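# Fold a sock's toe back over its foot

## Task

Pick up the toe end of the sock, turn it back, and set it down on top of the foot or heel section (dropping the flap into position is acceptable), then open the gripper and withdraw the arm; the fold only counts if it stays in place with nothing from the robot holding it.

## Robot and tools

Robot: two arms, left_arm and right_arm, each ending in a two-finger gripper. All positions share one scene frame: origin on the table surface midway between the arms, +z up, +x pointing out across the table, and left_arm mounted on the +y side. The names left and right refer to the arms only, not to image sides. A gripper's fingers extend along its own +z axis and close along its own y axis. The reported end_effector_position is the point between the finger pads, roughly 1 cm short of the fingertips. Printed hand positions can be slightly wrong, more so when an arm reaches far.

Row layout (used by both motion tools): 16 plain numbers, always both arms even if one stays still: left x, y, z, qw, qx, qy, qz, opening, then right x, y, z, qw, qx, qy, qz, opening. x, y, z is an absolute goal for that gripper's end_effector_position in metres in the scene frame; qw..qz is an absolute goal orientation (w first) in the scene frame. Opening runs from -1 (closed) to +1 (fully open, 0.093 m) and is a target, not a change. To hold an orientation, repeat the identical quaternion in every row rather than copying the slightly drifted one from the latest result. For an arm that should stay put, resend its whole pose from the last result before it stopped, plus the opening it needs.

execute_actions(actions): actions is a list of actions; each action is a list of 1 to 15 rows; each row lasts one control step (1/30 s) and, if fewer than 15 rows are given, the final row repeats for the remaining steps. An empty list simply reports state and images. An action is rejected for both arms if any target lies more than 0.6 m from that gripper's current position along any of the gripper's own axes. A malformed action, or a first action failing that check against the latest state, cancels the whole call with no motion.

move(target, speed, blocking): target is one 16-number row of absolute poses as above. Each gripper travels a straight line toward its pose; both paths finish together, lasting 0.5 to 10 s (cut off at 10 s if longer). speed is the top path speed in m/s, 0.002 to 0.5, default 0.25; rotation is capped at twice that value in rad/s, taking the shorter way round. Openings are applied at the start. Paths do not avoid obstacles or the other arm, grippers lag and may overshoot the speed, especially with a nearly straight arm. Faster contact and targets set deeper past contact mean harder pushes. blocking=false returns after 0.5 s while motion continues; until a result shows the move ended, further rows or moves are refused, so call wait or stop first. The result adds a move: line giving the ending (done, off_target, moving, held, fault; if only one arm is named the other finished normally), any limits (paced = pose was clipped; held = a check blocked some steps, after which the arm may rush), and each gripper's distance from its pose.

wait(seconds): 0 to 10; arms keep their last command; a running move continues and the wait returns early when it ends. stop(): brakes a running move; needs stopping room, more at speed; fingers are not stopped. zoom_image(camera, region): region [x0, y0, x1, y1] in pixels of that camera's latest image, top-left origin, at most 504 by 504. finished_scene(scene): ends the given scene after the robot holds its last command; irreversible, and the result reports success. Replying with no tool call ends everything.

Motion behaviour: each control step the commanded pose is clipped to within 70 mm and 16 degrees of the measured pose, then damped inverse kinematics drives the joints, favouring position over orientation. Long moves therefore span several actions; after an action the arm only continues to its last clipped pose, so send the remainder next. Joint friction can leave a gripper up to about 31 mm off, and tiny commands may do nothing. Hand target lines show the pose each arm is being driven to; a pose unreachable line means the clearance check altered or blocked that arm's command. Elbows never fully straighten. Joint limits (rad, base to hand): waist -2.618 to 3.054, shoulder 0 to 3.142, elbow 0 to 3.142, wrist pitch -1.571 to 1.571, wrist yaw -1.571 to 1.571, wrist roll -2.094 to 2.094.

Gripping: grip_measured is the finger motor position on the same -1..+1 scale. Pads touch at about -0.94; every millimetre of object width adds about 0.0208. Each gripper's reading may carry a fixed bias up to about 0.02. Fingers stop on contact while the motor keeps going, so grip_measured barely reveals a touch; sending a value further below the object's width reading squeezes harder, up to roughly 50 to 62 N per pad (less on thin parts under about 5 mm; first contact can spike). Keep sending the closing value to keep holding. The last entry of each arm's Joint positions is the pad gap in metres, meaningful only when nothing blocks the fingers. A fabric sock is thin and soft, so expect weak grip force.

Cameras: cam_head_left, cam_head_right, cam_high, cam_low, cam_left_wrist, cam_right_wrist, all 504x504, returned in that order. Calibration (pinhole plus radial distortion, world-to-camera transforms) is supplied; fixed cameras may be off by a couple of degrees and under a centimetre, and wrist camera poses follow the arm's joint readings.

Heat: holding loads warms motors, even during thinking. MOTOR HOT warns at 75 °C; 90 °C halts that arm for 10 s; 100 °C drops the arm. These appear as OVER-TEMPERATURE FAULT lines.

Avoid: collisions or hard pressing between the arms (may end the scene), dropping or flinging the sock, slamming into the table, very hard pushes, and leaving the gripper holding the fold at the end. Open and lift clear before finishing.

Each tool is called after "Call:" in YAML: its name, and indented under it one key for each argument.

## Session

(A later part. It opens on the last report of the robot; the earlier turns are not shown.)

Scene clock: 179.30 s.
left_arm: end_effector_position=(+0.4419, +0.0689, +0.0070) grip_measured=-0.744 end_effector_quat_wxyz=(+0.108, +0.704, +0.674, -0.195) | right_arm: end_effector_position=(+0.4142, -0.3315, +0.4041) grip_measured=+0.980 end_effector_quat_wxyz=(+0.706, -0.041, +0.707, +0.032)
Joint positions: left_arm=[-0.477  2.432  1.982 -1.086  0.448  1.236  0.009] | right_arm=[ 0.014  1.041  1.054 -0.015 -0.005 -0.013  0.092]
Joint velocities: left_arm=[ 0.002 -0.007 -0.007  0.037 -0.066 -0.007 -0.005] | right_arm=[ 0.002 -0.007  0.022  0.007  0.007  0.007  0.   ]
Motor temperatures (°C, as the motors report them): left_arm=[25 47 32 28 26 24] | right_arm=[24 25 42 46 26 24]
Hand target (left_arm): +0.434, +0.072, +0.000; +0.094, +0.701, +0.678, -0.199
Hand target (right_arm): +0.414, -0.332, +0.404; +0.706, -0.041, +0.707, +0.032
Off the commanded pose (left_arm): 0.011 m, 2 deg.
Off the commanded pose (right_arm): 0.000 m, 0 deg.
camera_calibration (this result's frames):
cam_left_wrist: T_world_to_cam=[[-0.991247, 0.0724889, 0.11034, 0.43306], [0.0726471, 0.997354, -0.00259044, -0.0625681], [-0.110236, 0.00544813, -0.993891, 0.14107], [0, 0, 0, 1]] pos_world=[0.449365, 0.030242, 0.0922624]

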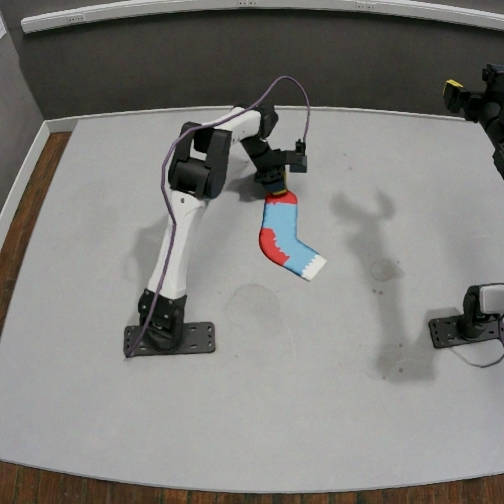

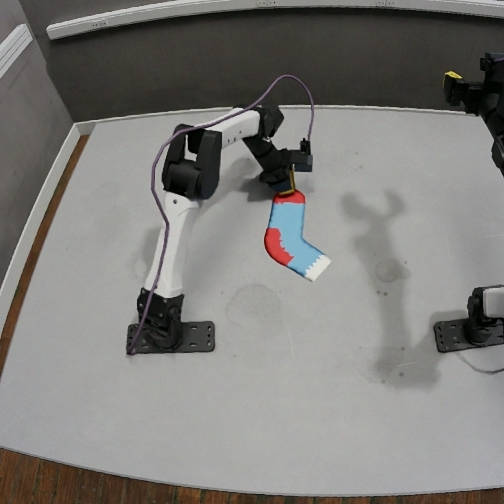

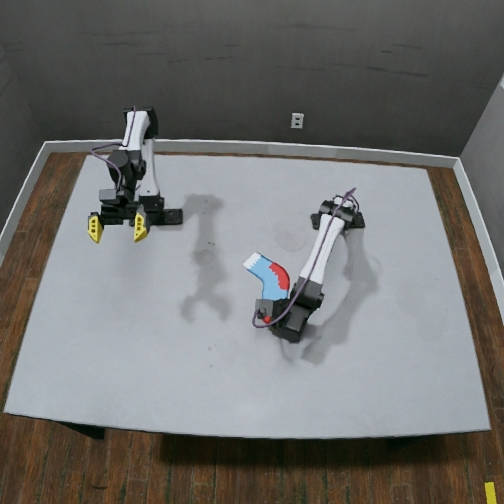

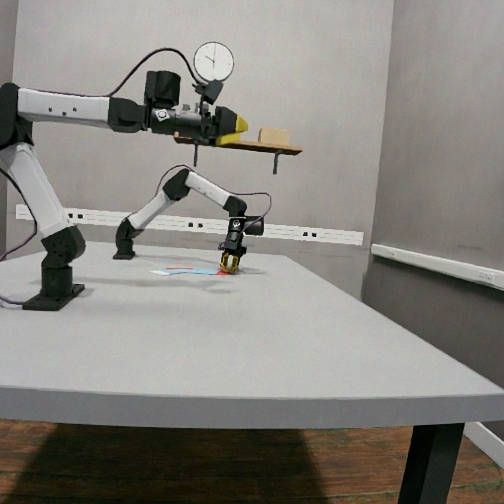

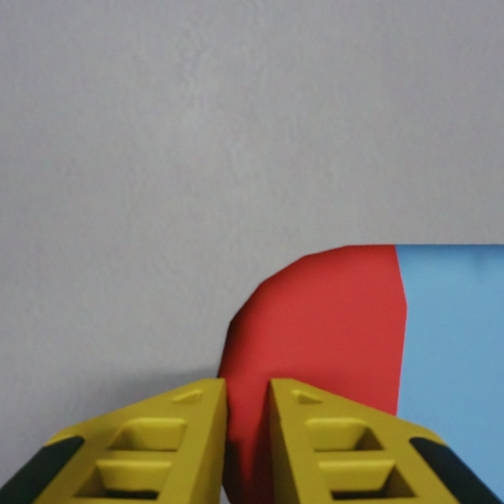

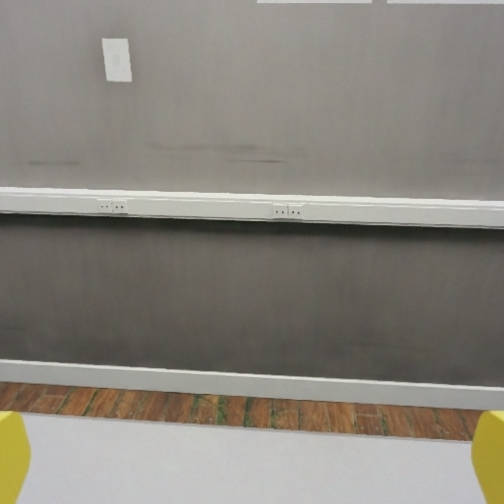

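Call:
execute_actions:
  actions:
    - [[0.434,0.072,0.0,0.0941,0.7008,0.6786,-0.1986,-0.79,0.4142,-0.3315,0.4041,0.706,-0.041,0.707,0.032,1.0],[0.434,0.072,0.0,0.0941,0.7008,0.6786,-0.1986,-0.82,0.4142,-0.3315,0.4041,0.706,-0.041,0.707,0.032,1.0],[0.434,0.072,0.0,0.0941,0.7008,0.6786,-0.1986,-0.85,0.4142,-0.3315,0.4041,0.706,-0.041,0.707,0.032,1.0],[0.434,0.072,0.0,0.0941,0.7008,0.6786,-0.1986,-0.88,0.4142,-0.3315,0.4041,0.706,-0.041,0.707,0.032,1.0],[0.434,0.072,0.0,0.0941,0.7008,0.6786,-0.1986,-0.91,0.4142,-0.3315,0.4041,0.706,-0.041,0.707,0.032,1.0],[0.434,0.072,0.0,0.0941,0.7008,0.6786,-0.1986,-0.94,0.4142,-0.3315,0.4041,0.706,-0.041,0.707,0.032,1.0],[0.434,0.072,0.0,0.0941,0.7008,0.6786,-0.1986,-0.97,0.4142,-0.3315,0.4041,0.706,-0.041,0.707,0.032,1.0],[0.434,0.072,0.0,0.0941,0.7008,0.6786,-0.1986,-1.0,0.4142,-0.3315,0.4041,0.706,-0.041,0.707,0.032,1.0]]

Call:
move:
  target: [0.432, 0.072, 0.045, 0.0941, 0.7008, 0.6786, -0.1986, -1.0, 0.4142, -0.3315, 0.4041, 0.706, -0.041, 0.707, 0.032, 1.0]
  speed: 0.08

Call:
zoom_image:
  camera: "cam_low"
  region: [140, 215, 260, 285]

Scene clock: 195.77 s.
left_arm: end_effector_position=(+0.4416, +0.0682, +0.0074) grip_measured=-0.999 end_effector_quat_wxyz=(+0.109, +0.704, +0.674, -0.197) | right_arm: end_effector_position=(+0.4142, -0.3315, +0.4041) grip_measured=+0.980 end_effector_quat_wxyz=(+0.706, -0.041, +0.707, +0.032)
Joint positions: left_arm=[-0.477  2.432  1.982 -1.086  0.452  1.236  0.   ] | right_arm=[ 0.014  1.041  1.054 -0.015 -0.005 -0.013  0.092]
Joint velocities: left_arm=[-0.007  0.002 -0.012 -0.022 -0.022 -0.037  0.   ] | right_arm=[-0.002 -0.017  0.007  0.095  0.007  0.007  0.001]
Motor temperatures (°C, as the motors report them): left_arm=[25 49 31 28 26 24] | right_arm=[24 25 42 47 26 24]
Hand target (left_arm): +0.434, +0.072, +0.000; +0.094, +0.701, +0.678, -0.199
Hand target (right_arm): +0.414, -0.332, +0.404; +0.706, -0.041, +0.707, +0.032
Off the commanded pose (left_arm): 0.011 m, 2 deg.
Off the commanded pose (right_arm): 0.000 m, 0 deg.
camera_calibration (this result's frames):
cam_left_wrist: T_world_to_cam=[[-0.991051, 0.0731155, 0.111676, 0.43267], [0.0727935, 0.997323, -0.00696286, -0.0619373], [-0.111886, 0.00122873, -0.99372, 0.142393], [0, 0, 0, 1]] pos_world=[0.449239, 0.0299616, 0.0927488]

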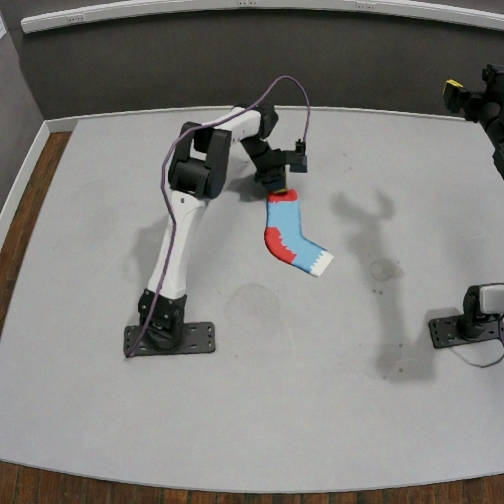

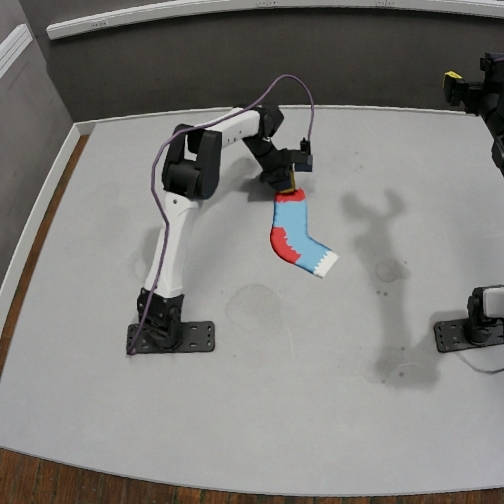

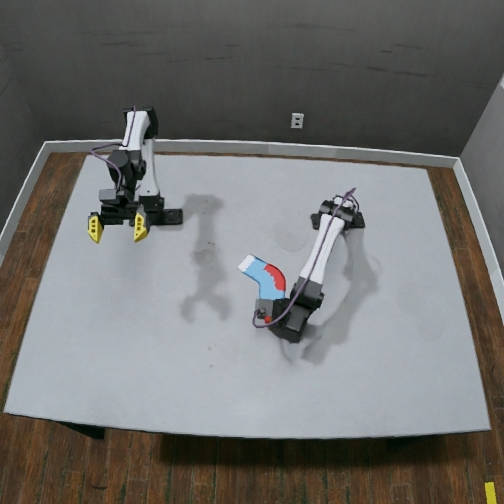

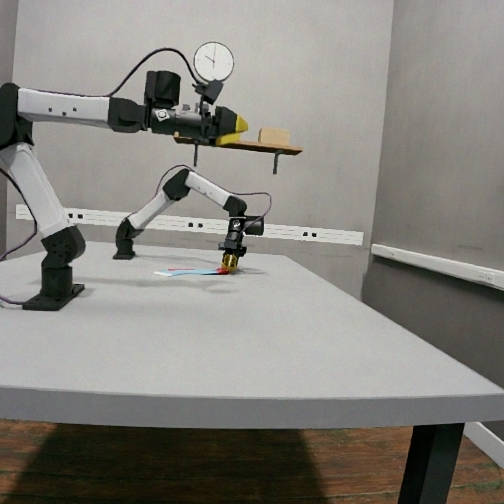

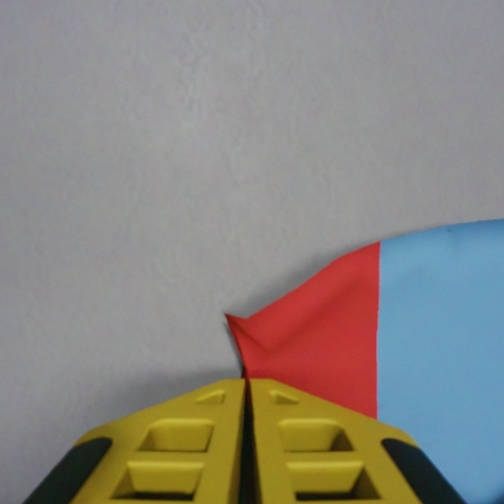

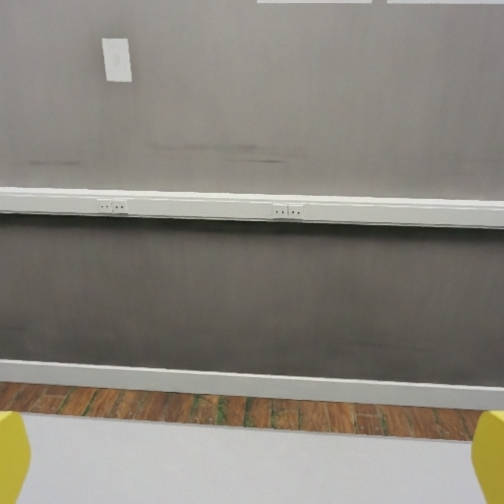

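Scene clock: 196.77 s.
left_arm: end_effector_position=(+0.4314, +0.0719, +0.0374) grip_measured=-0.999 end_effector_quat_wxyz=(+0.092, +0.700, +0.677, -0.206) | right_arm: end_effector_position=(+0.4142, -0.3315, +0.4041) grip_measured=+0.980 end_effector_quat_wxyz=(+0.706, -0.041, +0.707, +0.032)
Joint positions: left_arm=[-0.477  2.398  2.041 -1.219  0.454  1.234  0.   ] | right_arm=[ 0.014  1.041  1.054 -0.015 -0.005 -0.013  0.092]
Joint velocities: left_arm=[-0.012 -0.027  0.002  0.007 -0.007 -0.007  0.   ] | right_arm=[ 0.017 -0.007 -0.022  0.037 -0.022 -0.037 -0.001]
Motor temperatures (°C, as the motors report them): left_arm=[25 49 31 28 26 24] | right_arm=[24 25 42 47 26 24]
Hand target (left_arm): +0.433, +0.072, +0.045; +0.094, +0.701, +0.679, -0.199
Hand target (right_arm): +0.414, -0.332, +0.404; +0.706, -0.041, +0.707, +0.032
Off the commanded pose (left_arm): 0.008 m, 1 deg.
Off the commanded pose (right_arm): 0.000 m, 0 deg.
move: done
camera_calibration (this result's frames):
cam_left_wrist: T_world_to_cam=[[-0.986236, 0.0697951, 0.14989, 0.415636], [0.0710339, 0.99747, 0.00292011, -0.064275], [-0.149307, 0.0135272, -0.988698, 0.18609], [0, 0, 0, 1]] pos_world=[0.442265, 0.0325857, 0.121875]

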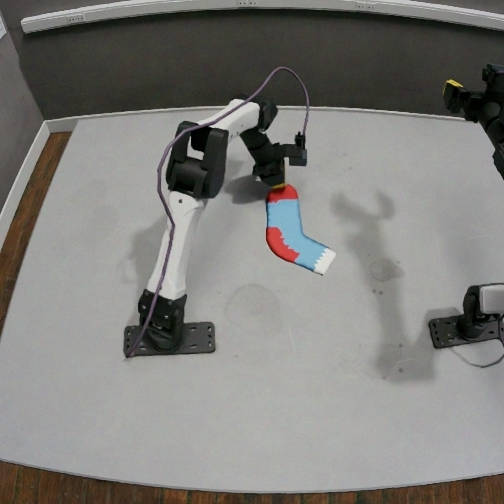

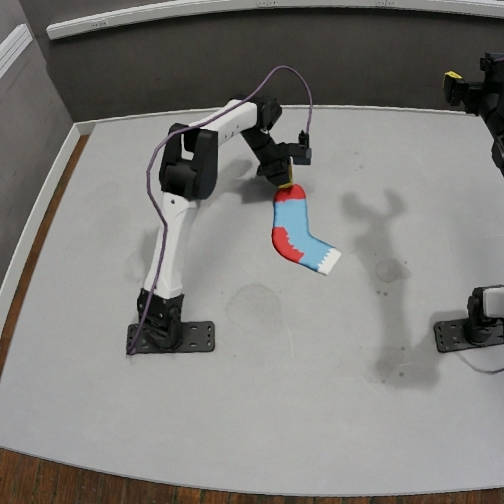

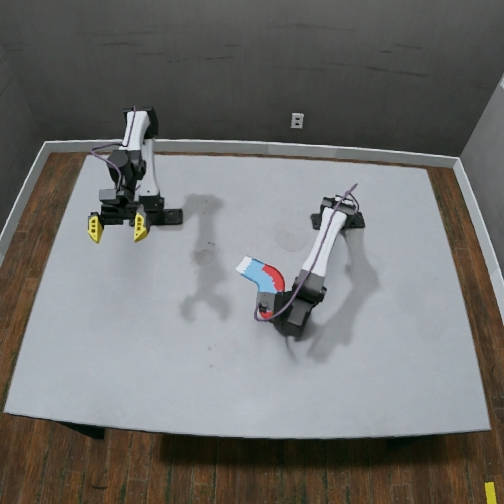

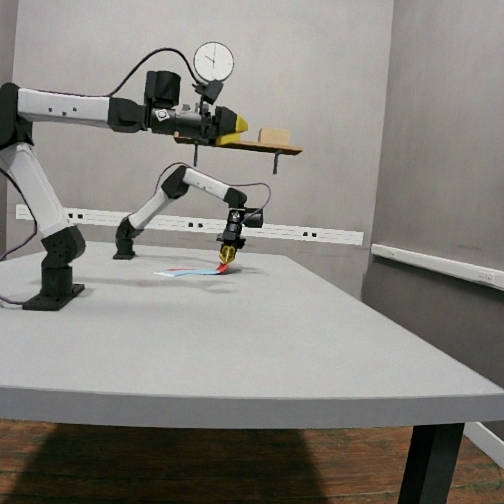

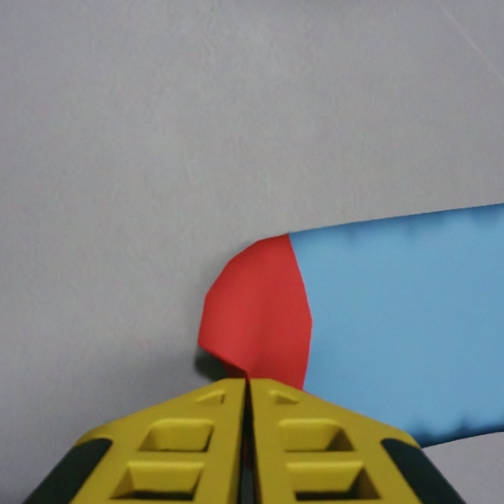

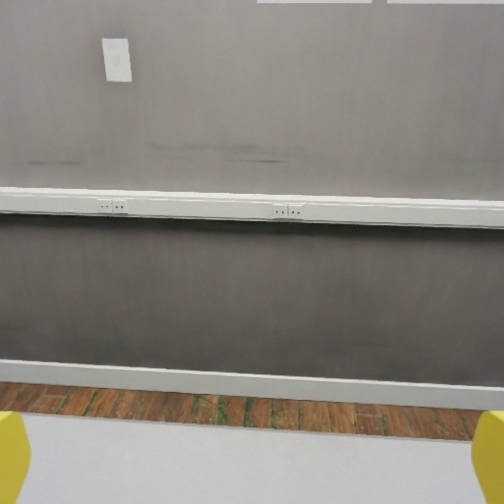

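Region (140, 215, 260, 285) of cam_low's 504x504 image, scaled by 4.200, with more detail than that image has; it fills the top 294 rows of this view, and the rest is white.

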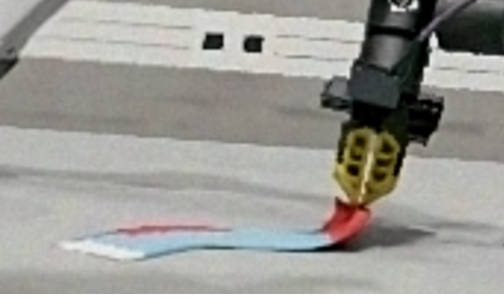

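Call:
zoom_image:
  camera: "cam_head_left"
  region: [230, 170, 350, 290]

Region (230, 170, 350, 290) of cam_head_left's 504x504 image, scaled by 4.200, with more detail than that image has.

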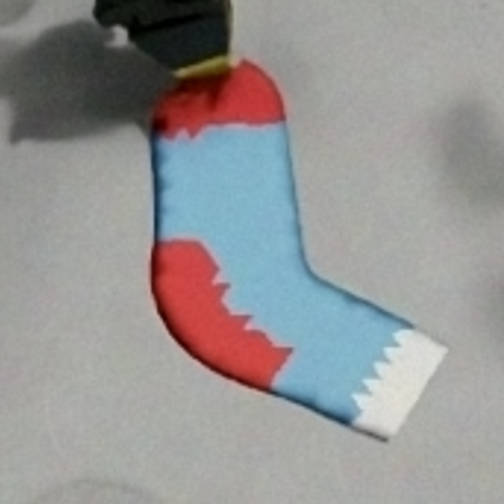

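Call:
move:
  target: [0.382, 0.070, 0.088, 0.2105, 0.7246, 0.6520, -0.0739, -1.0, 0.4142, -0.3315, 0.4041, 0.706, -0.041, 0.707, 0.032, 1.0]
  speed: 0.15

Call:
zoom_image:
  camera: "cam_low"
  region: [140, 205, 260, 285]

Scene clock: 223.53 s.
left_arm: end_effector_position=(+0.3865, +0.0681, +0.0886) grip_measured=-0.999 end_effector_quat_wxyz=(+0.210, +0.725, +0.652, -0.077) | right_arm: end_effector_position=(+0.4142, -0.3315, +0.4041) grip_measured=+0.980 end_effector_quat_wxyz=(+0.706, -0.041, +0.707, +0.032)
Joint positions: left_arm=[-0.583  1.892  1.434 -0.761  0.29   1.147  0.   ] | right_arm=[ 0.014  1.041  1.054 -0.015 -0.005 -0.013  0.092]
Joint velocities: left_arm=[ 0.002  0.002  0.007  0.037 -0.022 -0.022  0.   ] | right_arm=[-0.007  0.007  0.002 -0.022 -0.066  0.007  0.   ]
Motor temperatures (°C, as the motors report them): left_arm=[25 51 34 27 26 24] | right_arm=[24 25 43 49 26 24]
Hand target (left_arm): +0.383, +0.070, +0.088; +0.209, +0.724, +0.653, -0.071
Hand target (right_arm): +0.414, -0.332, +0.404; +0.706, -0.041, +0.707, +0.032
Off the commanded pose (left_arm): 0.005 m, 0 deg.
Off the commanded pose (right_arm): 0.000 m, 0 deg.
move: done
camera_calibration (this result's frames):
cam_left_wrist: T_world_to_cam=[[-0.976773, 0.0661137, -0.203824, 0.391931], [0.0616966, 0.997703, 0.0279566, -0.0560964], [0.205205, 0.014732, -0.978608, 0.0921017], [0, 0, 0, 1]] pos_world=[0.367388, 0.0286988, 0.171585]

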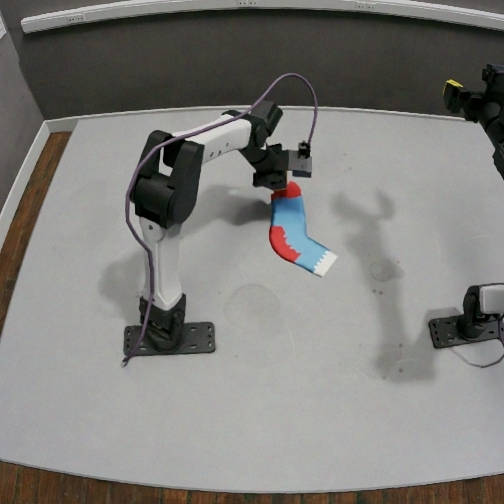

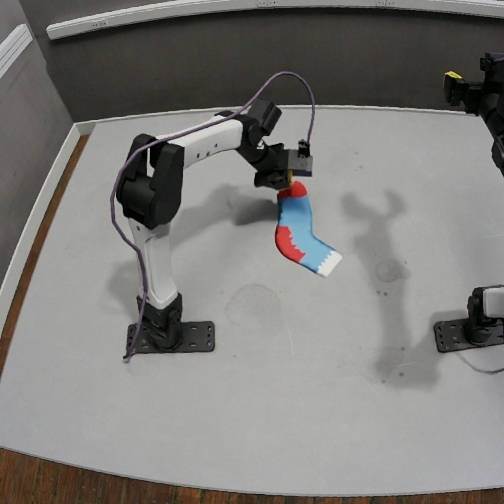

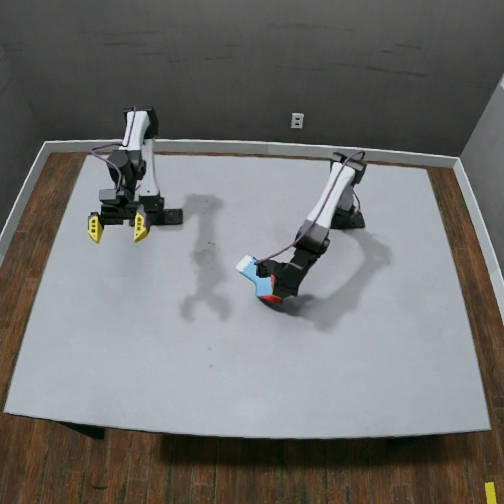

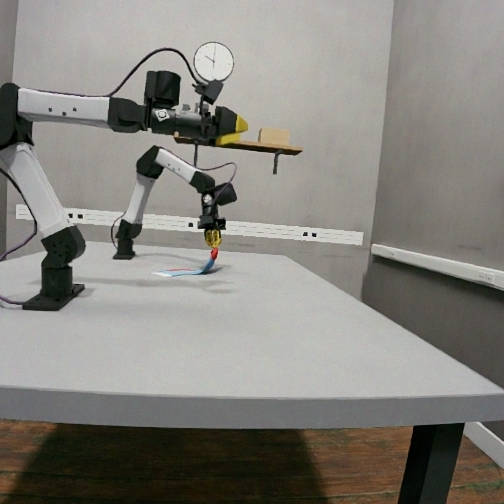

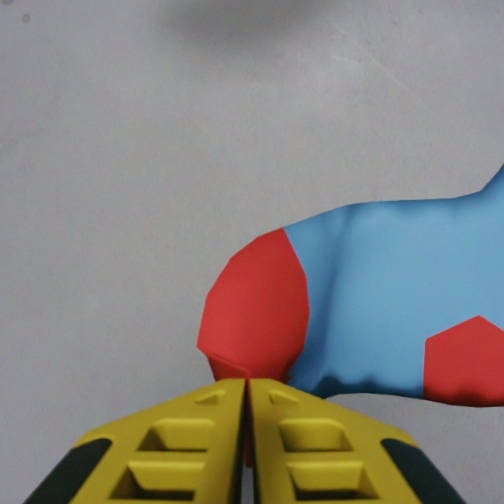

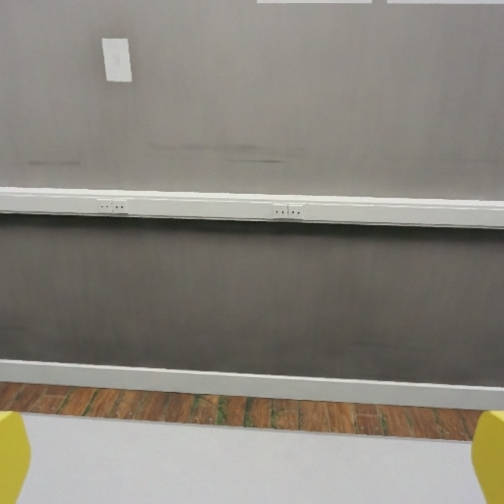

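Region (140, 205, 260, 285) of cam_low's 504x504 image, scaled by 4.200, with more detail than that image has.

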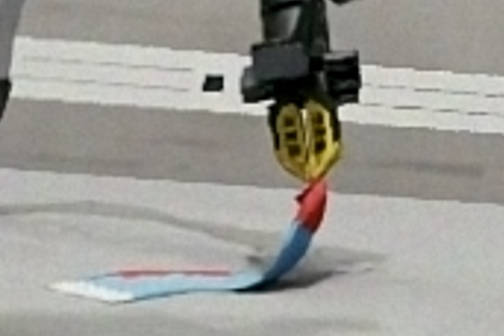

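Call:
move:
  target: [0.328, 0.066, 0.072, 0.2938, 0.7281, 0.6189, 0.0213, -1.0, 0.4142, -0.3315, 0.4041, 0.706, -0.041, 0.707, 0.032, 1.0]
  speed: 0.2

Call:
zoom_image:
  camera: "cam_low"
  region: [140, 205, 260, 285]

Scene clock: 246.60 s.
left_arm: end_effector_position=(+0.3322, +0.0637, +0.0727) grip_measured=-0.999 end_effector_quat_wxyz=(+0.292, +0.729, +0.619, +0.019) | right_arm: end_effector_position=(+0.4142, -0.3315, +0.4041) grip_measured=+0.980 end_effector_quat_wxyz=(+0.706, -0.041, +0.707, +0.032)
Joint positions: left_arm=[-0.741  1.601  0.938 -0.319  0.093  1.071  0.   ] | right_arm=[ 0.014  1.041  1.054 -0.015 -0.005 -0.013  0.092]
Joint velocities: left_arm=[ 0.002 -0.007 -0.012 -0.007 -0.081  0.007  0.   ] | right_arm=[ 0.002 -0.012  0.007  0.007 -0.022 -0.037 -0.   ]
Motor temperatures (°C, as the motors report them): left_arm=[25 47 34 29 26 24] | right_arm=[24 25 43 50 26 24]
Hand target (left_arm): +0.328, +0.067, +0.072; +0.293, +0.728, +0.620, +0.025
Hand target (right_arm): +0.414, -0.332, +0.404; +0.706, -0.041, +0.707, +0.032
Off the commanded pose (left_arm): 0.005 m, 0 deg.
Off the commanded pose (right_arm): 0.000 m, 0 deg.
move: done
camera_calibration (this result's frames):
cam_left_wrist: T_world_to_cam=[[-0.890626, 0.0682927, -0.449579, 0.325041], [0.0526399, 0.997495, 0.0472425, -0.0462619], [0.451679, 0.0184096, -0.89199, -0.000669014], [0, 0, 0, 1]] pos_world=[0.292228, 0.0239604, 0.14772]

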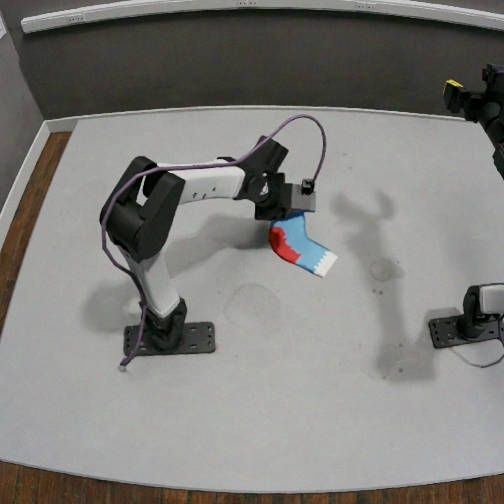

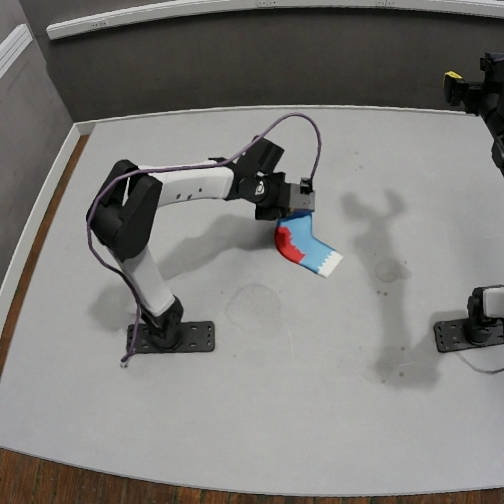

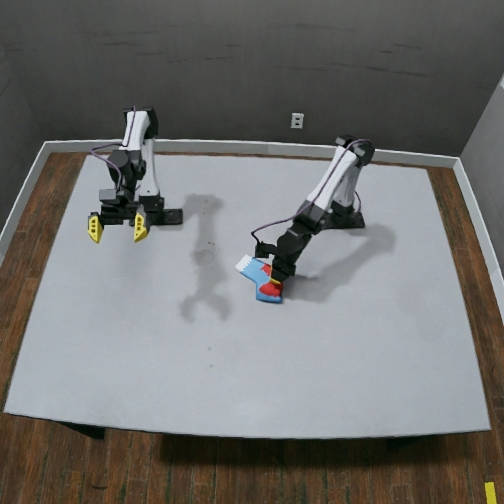

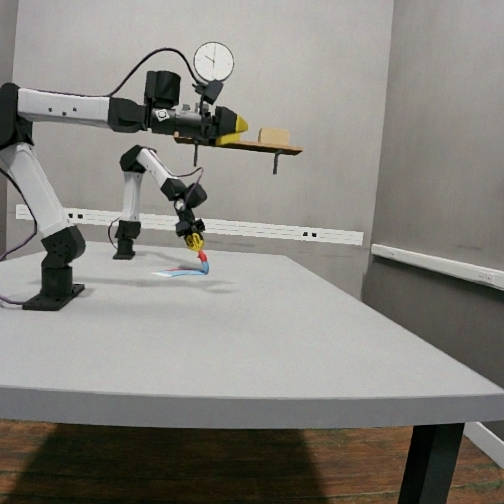

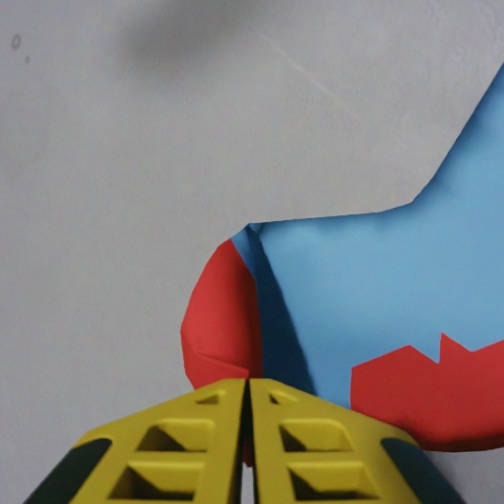

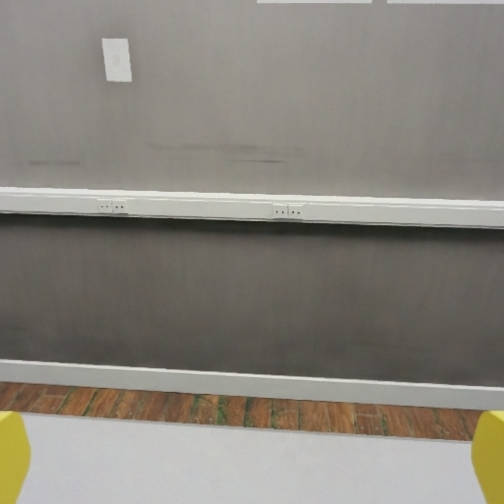

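Region (140, 205, 260, 285) of cam_low's 504x504 image, scaled by 4.200, with more detail than that image has.

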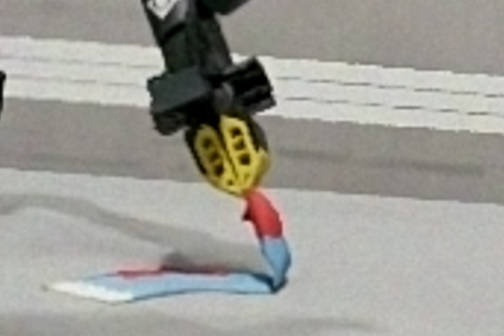

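Call:
move:
  target: [0.283, 0.062, 0.032, 0.3721, 0.7190, 0.5752, 0.1162, -1.0, 0.4142, -0.3315, 0.4041, 0.706, -0.041, 0.707, 0.032, 1.0]
  speed: 0.2

Call:
zoom_image:
  camera: "cam_low"
  region: [140, 205, 260, 285]

Scene clock: 252.20 s.
left_arm: end_effector_position=(+0.2872, +0.0592, +0.0357) grip_measured=-0.999 end_effector_quat_wxyz=(+0.374, +0.719, +0.574, +0.116) | right_arm: end_effector_position=(+0.4142, -0.3315, +0.4041) grip_measured=+0.980 end_effector_quat_wxyz=(+0.706, -0.041, +0.707, +0.032)
Joint positions: left_arm=[-0.952  1.518  0.525  0.211 -0.18   1.023  0.   ] | right_arm=[ 0.014  1.041  1.054 -0.015 -0.005 -0.013  0.092]
Joint velocities: left_arm=[-0.007  0.007 -0.002 -0.022  0.037 -0.022  0.   ] | right_arm=[ 0.012  0.007 -0.002  0.066  0.007 -0.007  0.   ]
Motor temperatures (°C, as the motors report them): left_arm=[25 46 33 30 26 24] | right_arm=[24 25 44 50 26 24]
Hand target (left_arm): +0.283, +0.063, +0.033; +0.371, +0.719, +0.575, +0.120
Hand target (right_arm): +0.414, -0.332, +0.404; +0.706, -0.041, +0.707, +0.032
Off the commanded pose (left_arm): 0.006 m, 0 deg.
Off the commanded pose (right_arm): 0.000 m, 0 deg.
move: done
camera_calibration (this result's frames):
cam_left_wrist: T_world_to_cam=[[-0.73859, 0.0660616, -0.67091, 0.232966], [0.0379655, 0.997684, 0.0564422, -0.033732], [0.673085, 0.0162162, -0.739387, -0.0821524], [0, 0, 0, 1]] pos_world=[0.228642, 0.019596, 0.0974605]

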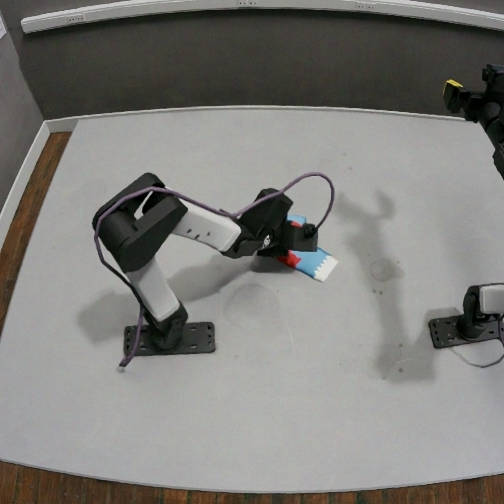

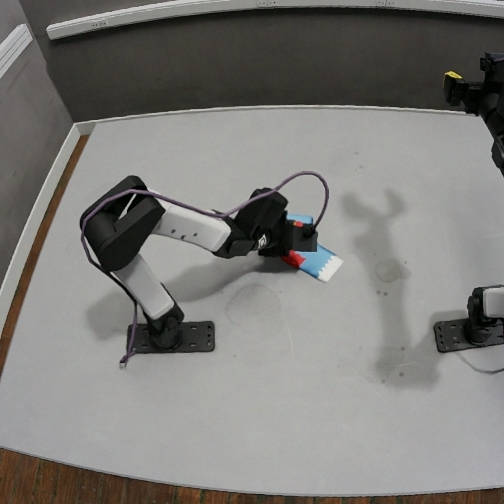

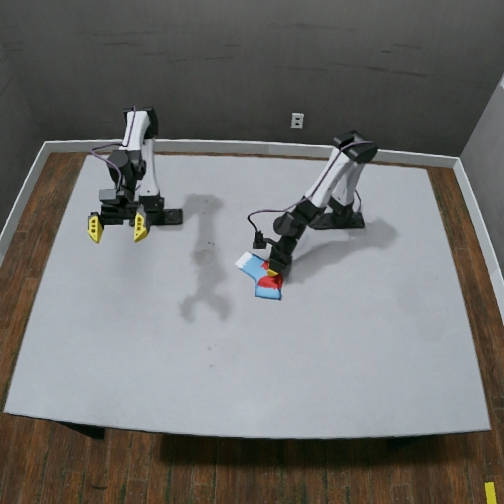

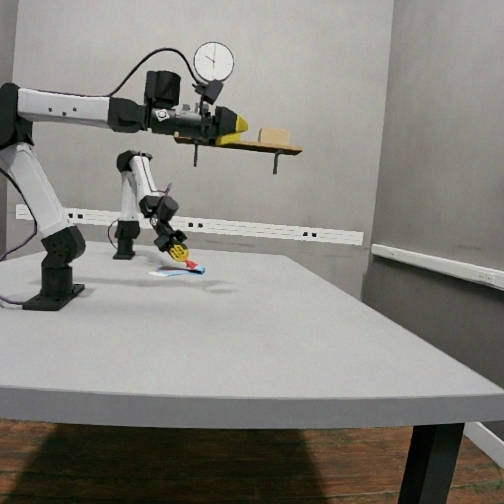

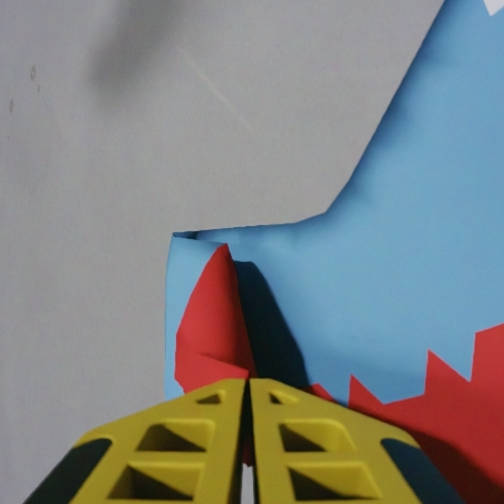

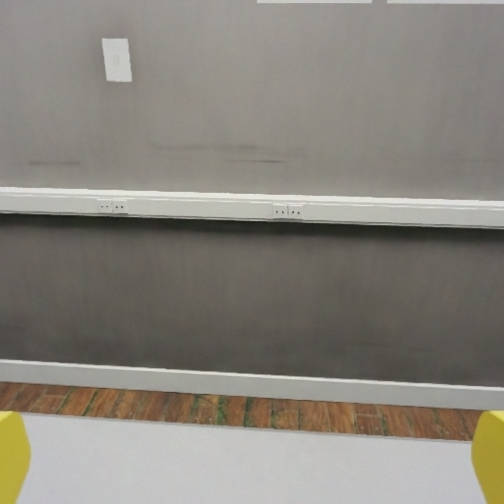

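Region (140, 205, 260, 285) of cam_low's 504x504 image, scaled by 4.200, with more detail than that image has.

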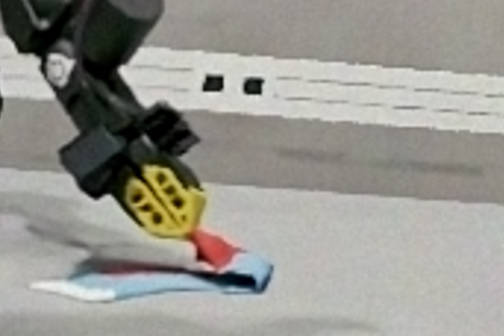

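Call:
move:
  target: [0.276, 0.060, 0.015, 0.3721, 0.7190, 0.5752, 0.1162, -1.0, 0.4142, -0.3315, 0.4041, 0.706, -0.041, 0.707, 0.032, 1.0]
  speed: 0.06

Call:
zoom_image:
  camera: "cam_low"
  region: [140, 205, 260, 285]

Scene clock: 258.47 s.
left_arm: end_effector_position=(+0.2811, +0.0552, +0.0294) grip_measured=-0.999 end_effector_quat_wxyz=(+0.388, +0.715, +0.571, +0.114) | right_arm: end_effector_position=(+0.4142, -0.3315, +0.4041) grip_measured=+0.980 end_effector_quat_wxyz=(+0.706, -0.041, +0.707, +0.032)
Joint positions: left_arm=[-0.978  1.539  0.481  0.303 -0.191  1.004  0.   ] | right_arm=[ 0.014  1.041  1.054 -0.015 -0.005 -0.013  0.092]
Joint velocities: left_arm=[-0.017 -0.012  0.002  0.037 -0.007 -0.051  0.   ] | right_arm=[-0.007 -0.012 -0.022  0.037 -0.007 -0.066 -0.   ]
Motor temperatures (°C, as the motors report them): left_arm=[25 44 33 31 26 24] | right_arm=[24 25 44 50 26 24]
Hand target (left_arm): +0.276, +0.061, +0.016; +0.372, +0.719, +0.575, +0.117
Hand target (right_arm): +0.414, -0.332, +0.404; +0.706, -0.041, +0.707, +0.032
Off the commanded pose (left_arm): 0.016 m, 2 deg.
Off the commanded pose (right_arm): 0.000 m, 0 deg.
move: off_target (left_arm)
camera_calibration (this result's frames):
cam_left_wrist: T_world_to_cam=[[-0.727227, 0.0511217, -0.68449, 0.222537], [0.0415311, 0.998673, 0.0304625, -0.0294616], [0.685139, -0.00627448, -0.728385, -0.0850933], [0, 0, 0, 1]] pos_world=[0.22136, 0.0175121, 0.0912415]

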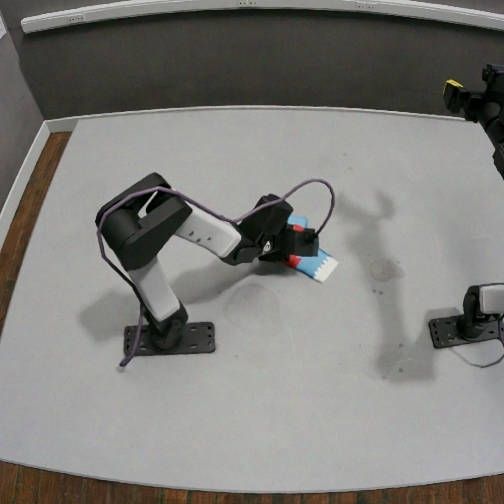

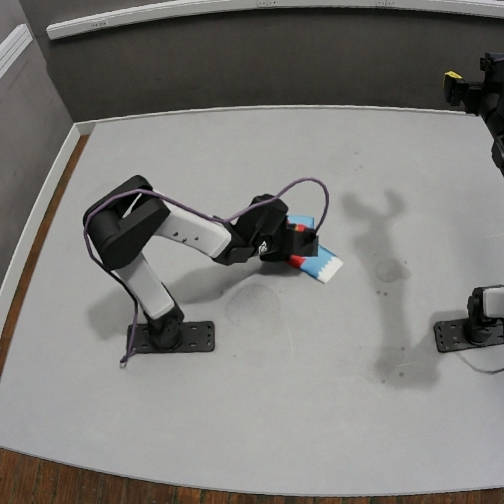

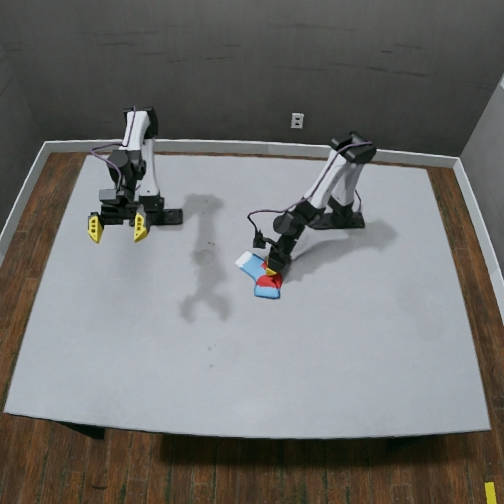

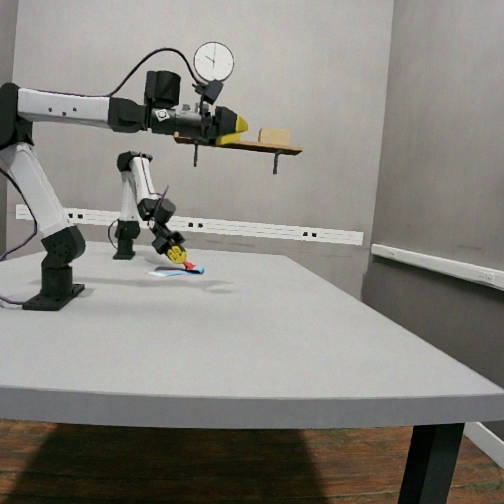

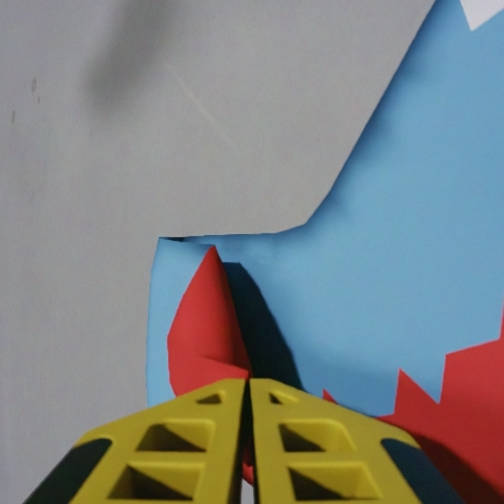

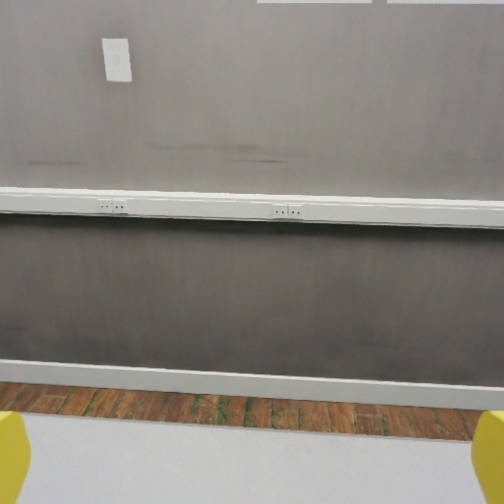

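Region (140, 205, 260, 285) of cam_low's 504x504 image, scaled by 4.200, with more detail than that image has.

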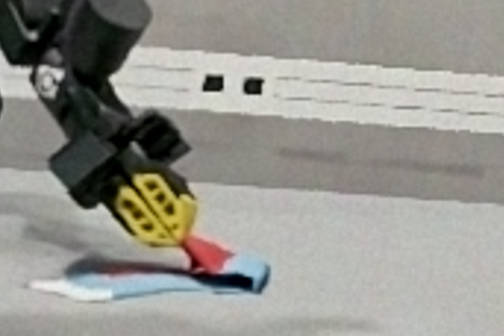

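Call:
execute_actions:
  actions:
    - [[0.280,0.056,0.029,0.3721,0.7190,0.5752,0.1162,-0.9,0.4142,-0.3315,0.4041,0.706,-0.041,0.707,0.032,1.0],[0.280,0.056,0.029,0.3721,0.7190,0.5752,0.1162,-0.84,0.4142,-0.3315,0.4041,0.706,-0.041,0.707,0.032,1.0],[0.280,0.056,0.029,0.3721,0.7190,0.5752,0.1162,-0.78,0.4142,-0.3315,0.4041,0.706,-0.041,0.707,0.032,1.0],[0.280,0.056,0.030,0.3721,0.7190,0.5752,0.1162,-0.72,0.4142,-0.3315,0.4041,0.706,-0.041,0.707,0.032,1.0],[0.279,0.056,0.031,0.3721,0.7190,0.5752,0.1162,-0.66,0.4142,-0.3315,0.4041,0.706,-0.041,0.707,0.032,1.0],[0.278,0.056,0.032,0.3721,0.7190,0.5752,0.1162,-0.60,0.4142,-0.3315,0.4041,0.706,-0.041,0.707,0.032,1.0]]

Call:
zoom_image:
  camera: "cam_low"
  region: [140, 205, 260, 285]

Scene clock: 266.60 s.
left_arm: end_effector_position=(+0.2759, +0.0597, +0.0223) grip_measured=-0.603 end_effector_quat_wxyz=(+0.364, +0.724, +0.575, +0.112) | right_arm: end_effector_position=(+0.4142, -0.3315, +0.4041) grip_measured=+0.980 end_effector_quat_wxyz=(+0.706, -0.041, +0.707, +0.032)
Joint positions: left_arm=[-0.982  1.539  0.492  0.239 -0.193  1.     0.016] | right_arm=[ 0.014  1.041  1.054 -0.015 -0.005 -0.013  0.092]
Joint velocities: left_arm=[-0.022  0.007 -0.007 -0.037 -0.051  0.022 -0.   ] | right_arm=[ 0.007 -0.012  0.007 -0.095 -0.037 -0.051 -0.001]
Motor temperatures (°C, as the motors report them): left_arm=[25 41 33 32 26 24] | right_arm=[24 25 44 50 26 24]
Hand target (left_arm): +0.278, +0.056, +0.032; +0.373, +0.719, +0.575, +0.116
Hand target (right_arm): +0.414, -0.332, +0.404; +0.706, -0.041, +0.707, +0.032
Off the commanded pose (left_arm): 0.011 m, 1 deg.
Off the commanded pose (right_arm): 0.000 m, 0 deg.
camera_calibration (this result's frames):
cam_left_wrist: T_world_to_cam=[[-0.750695, 0.0771699, -0.656126, 0.218004], [0.0428165, 0.996749, 0.0682443, -0.0346785], [0.65926, 0.0231377, -0.751559, -0.0807489], [0, 0, 0, 1]] pos_world=[0.218374, 0.0196108, 0.0847169]

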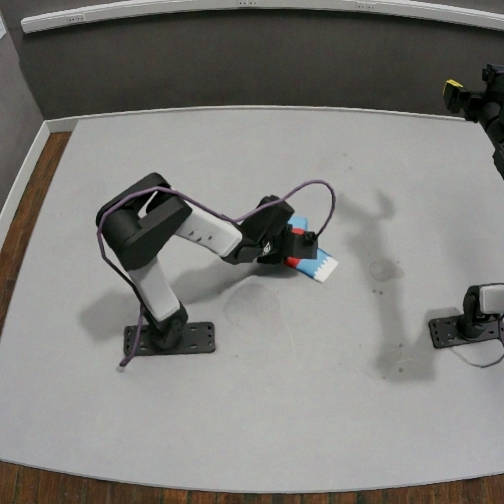

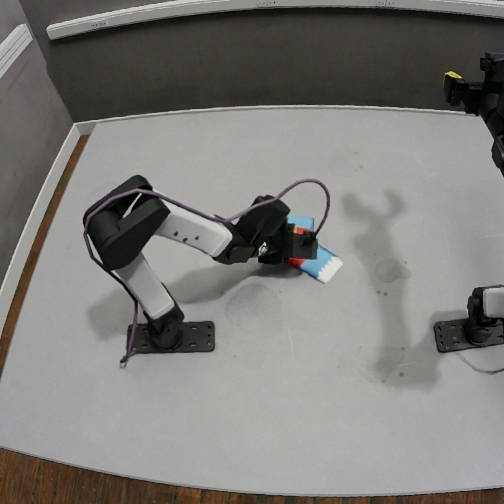

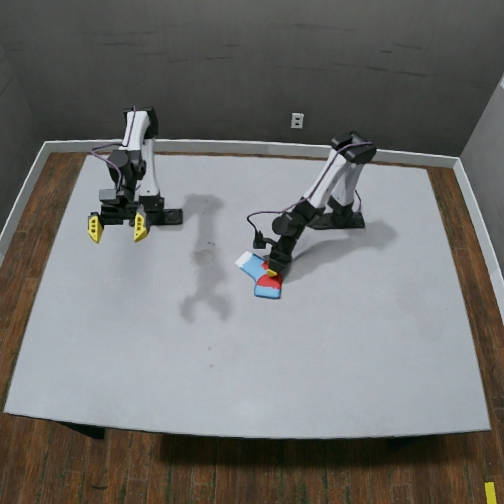

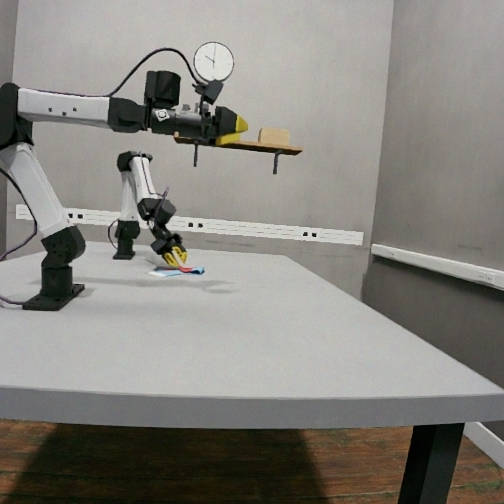

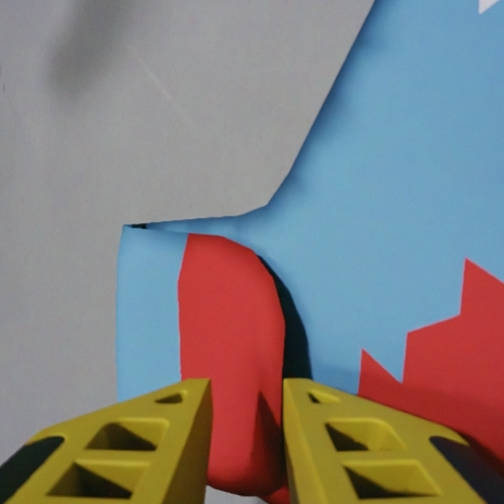

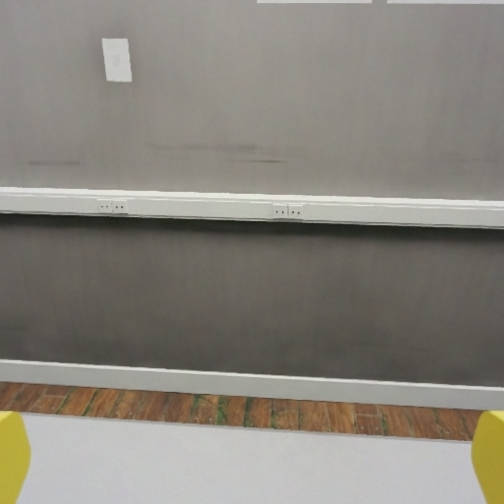

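Region (140, 205, 260, 285) of cam_low's 504x504 image, scaled by 4.200, with more detail than that image has.

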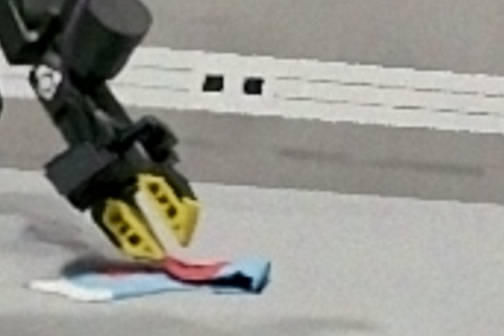

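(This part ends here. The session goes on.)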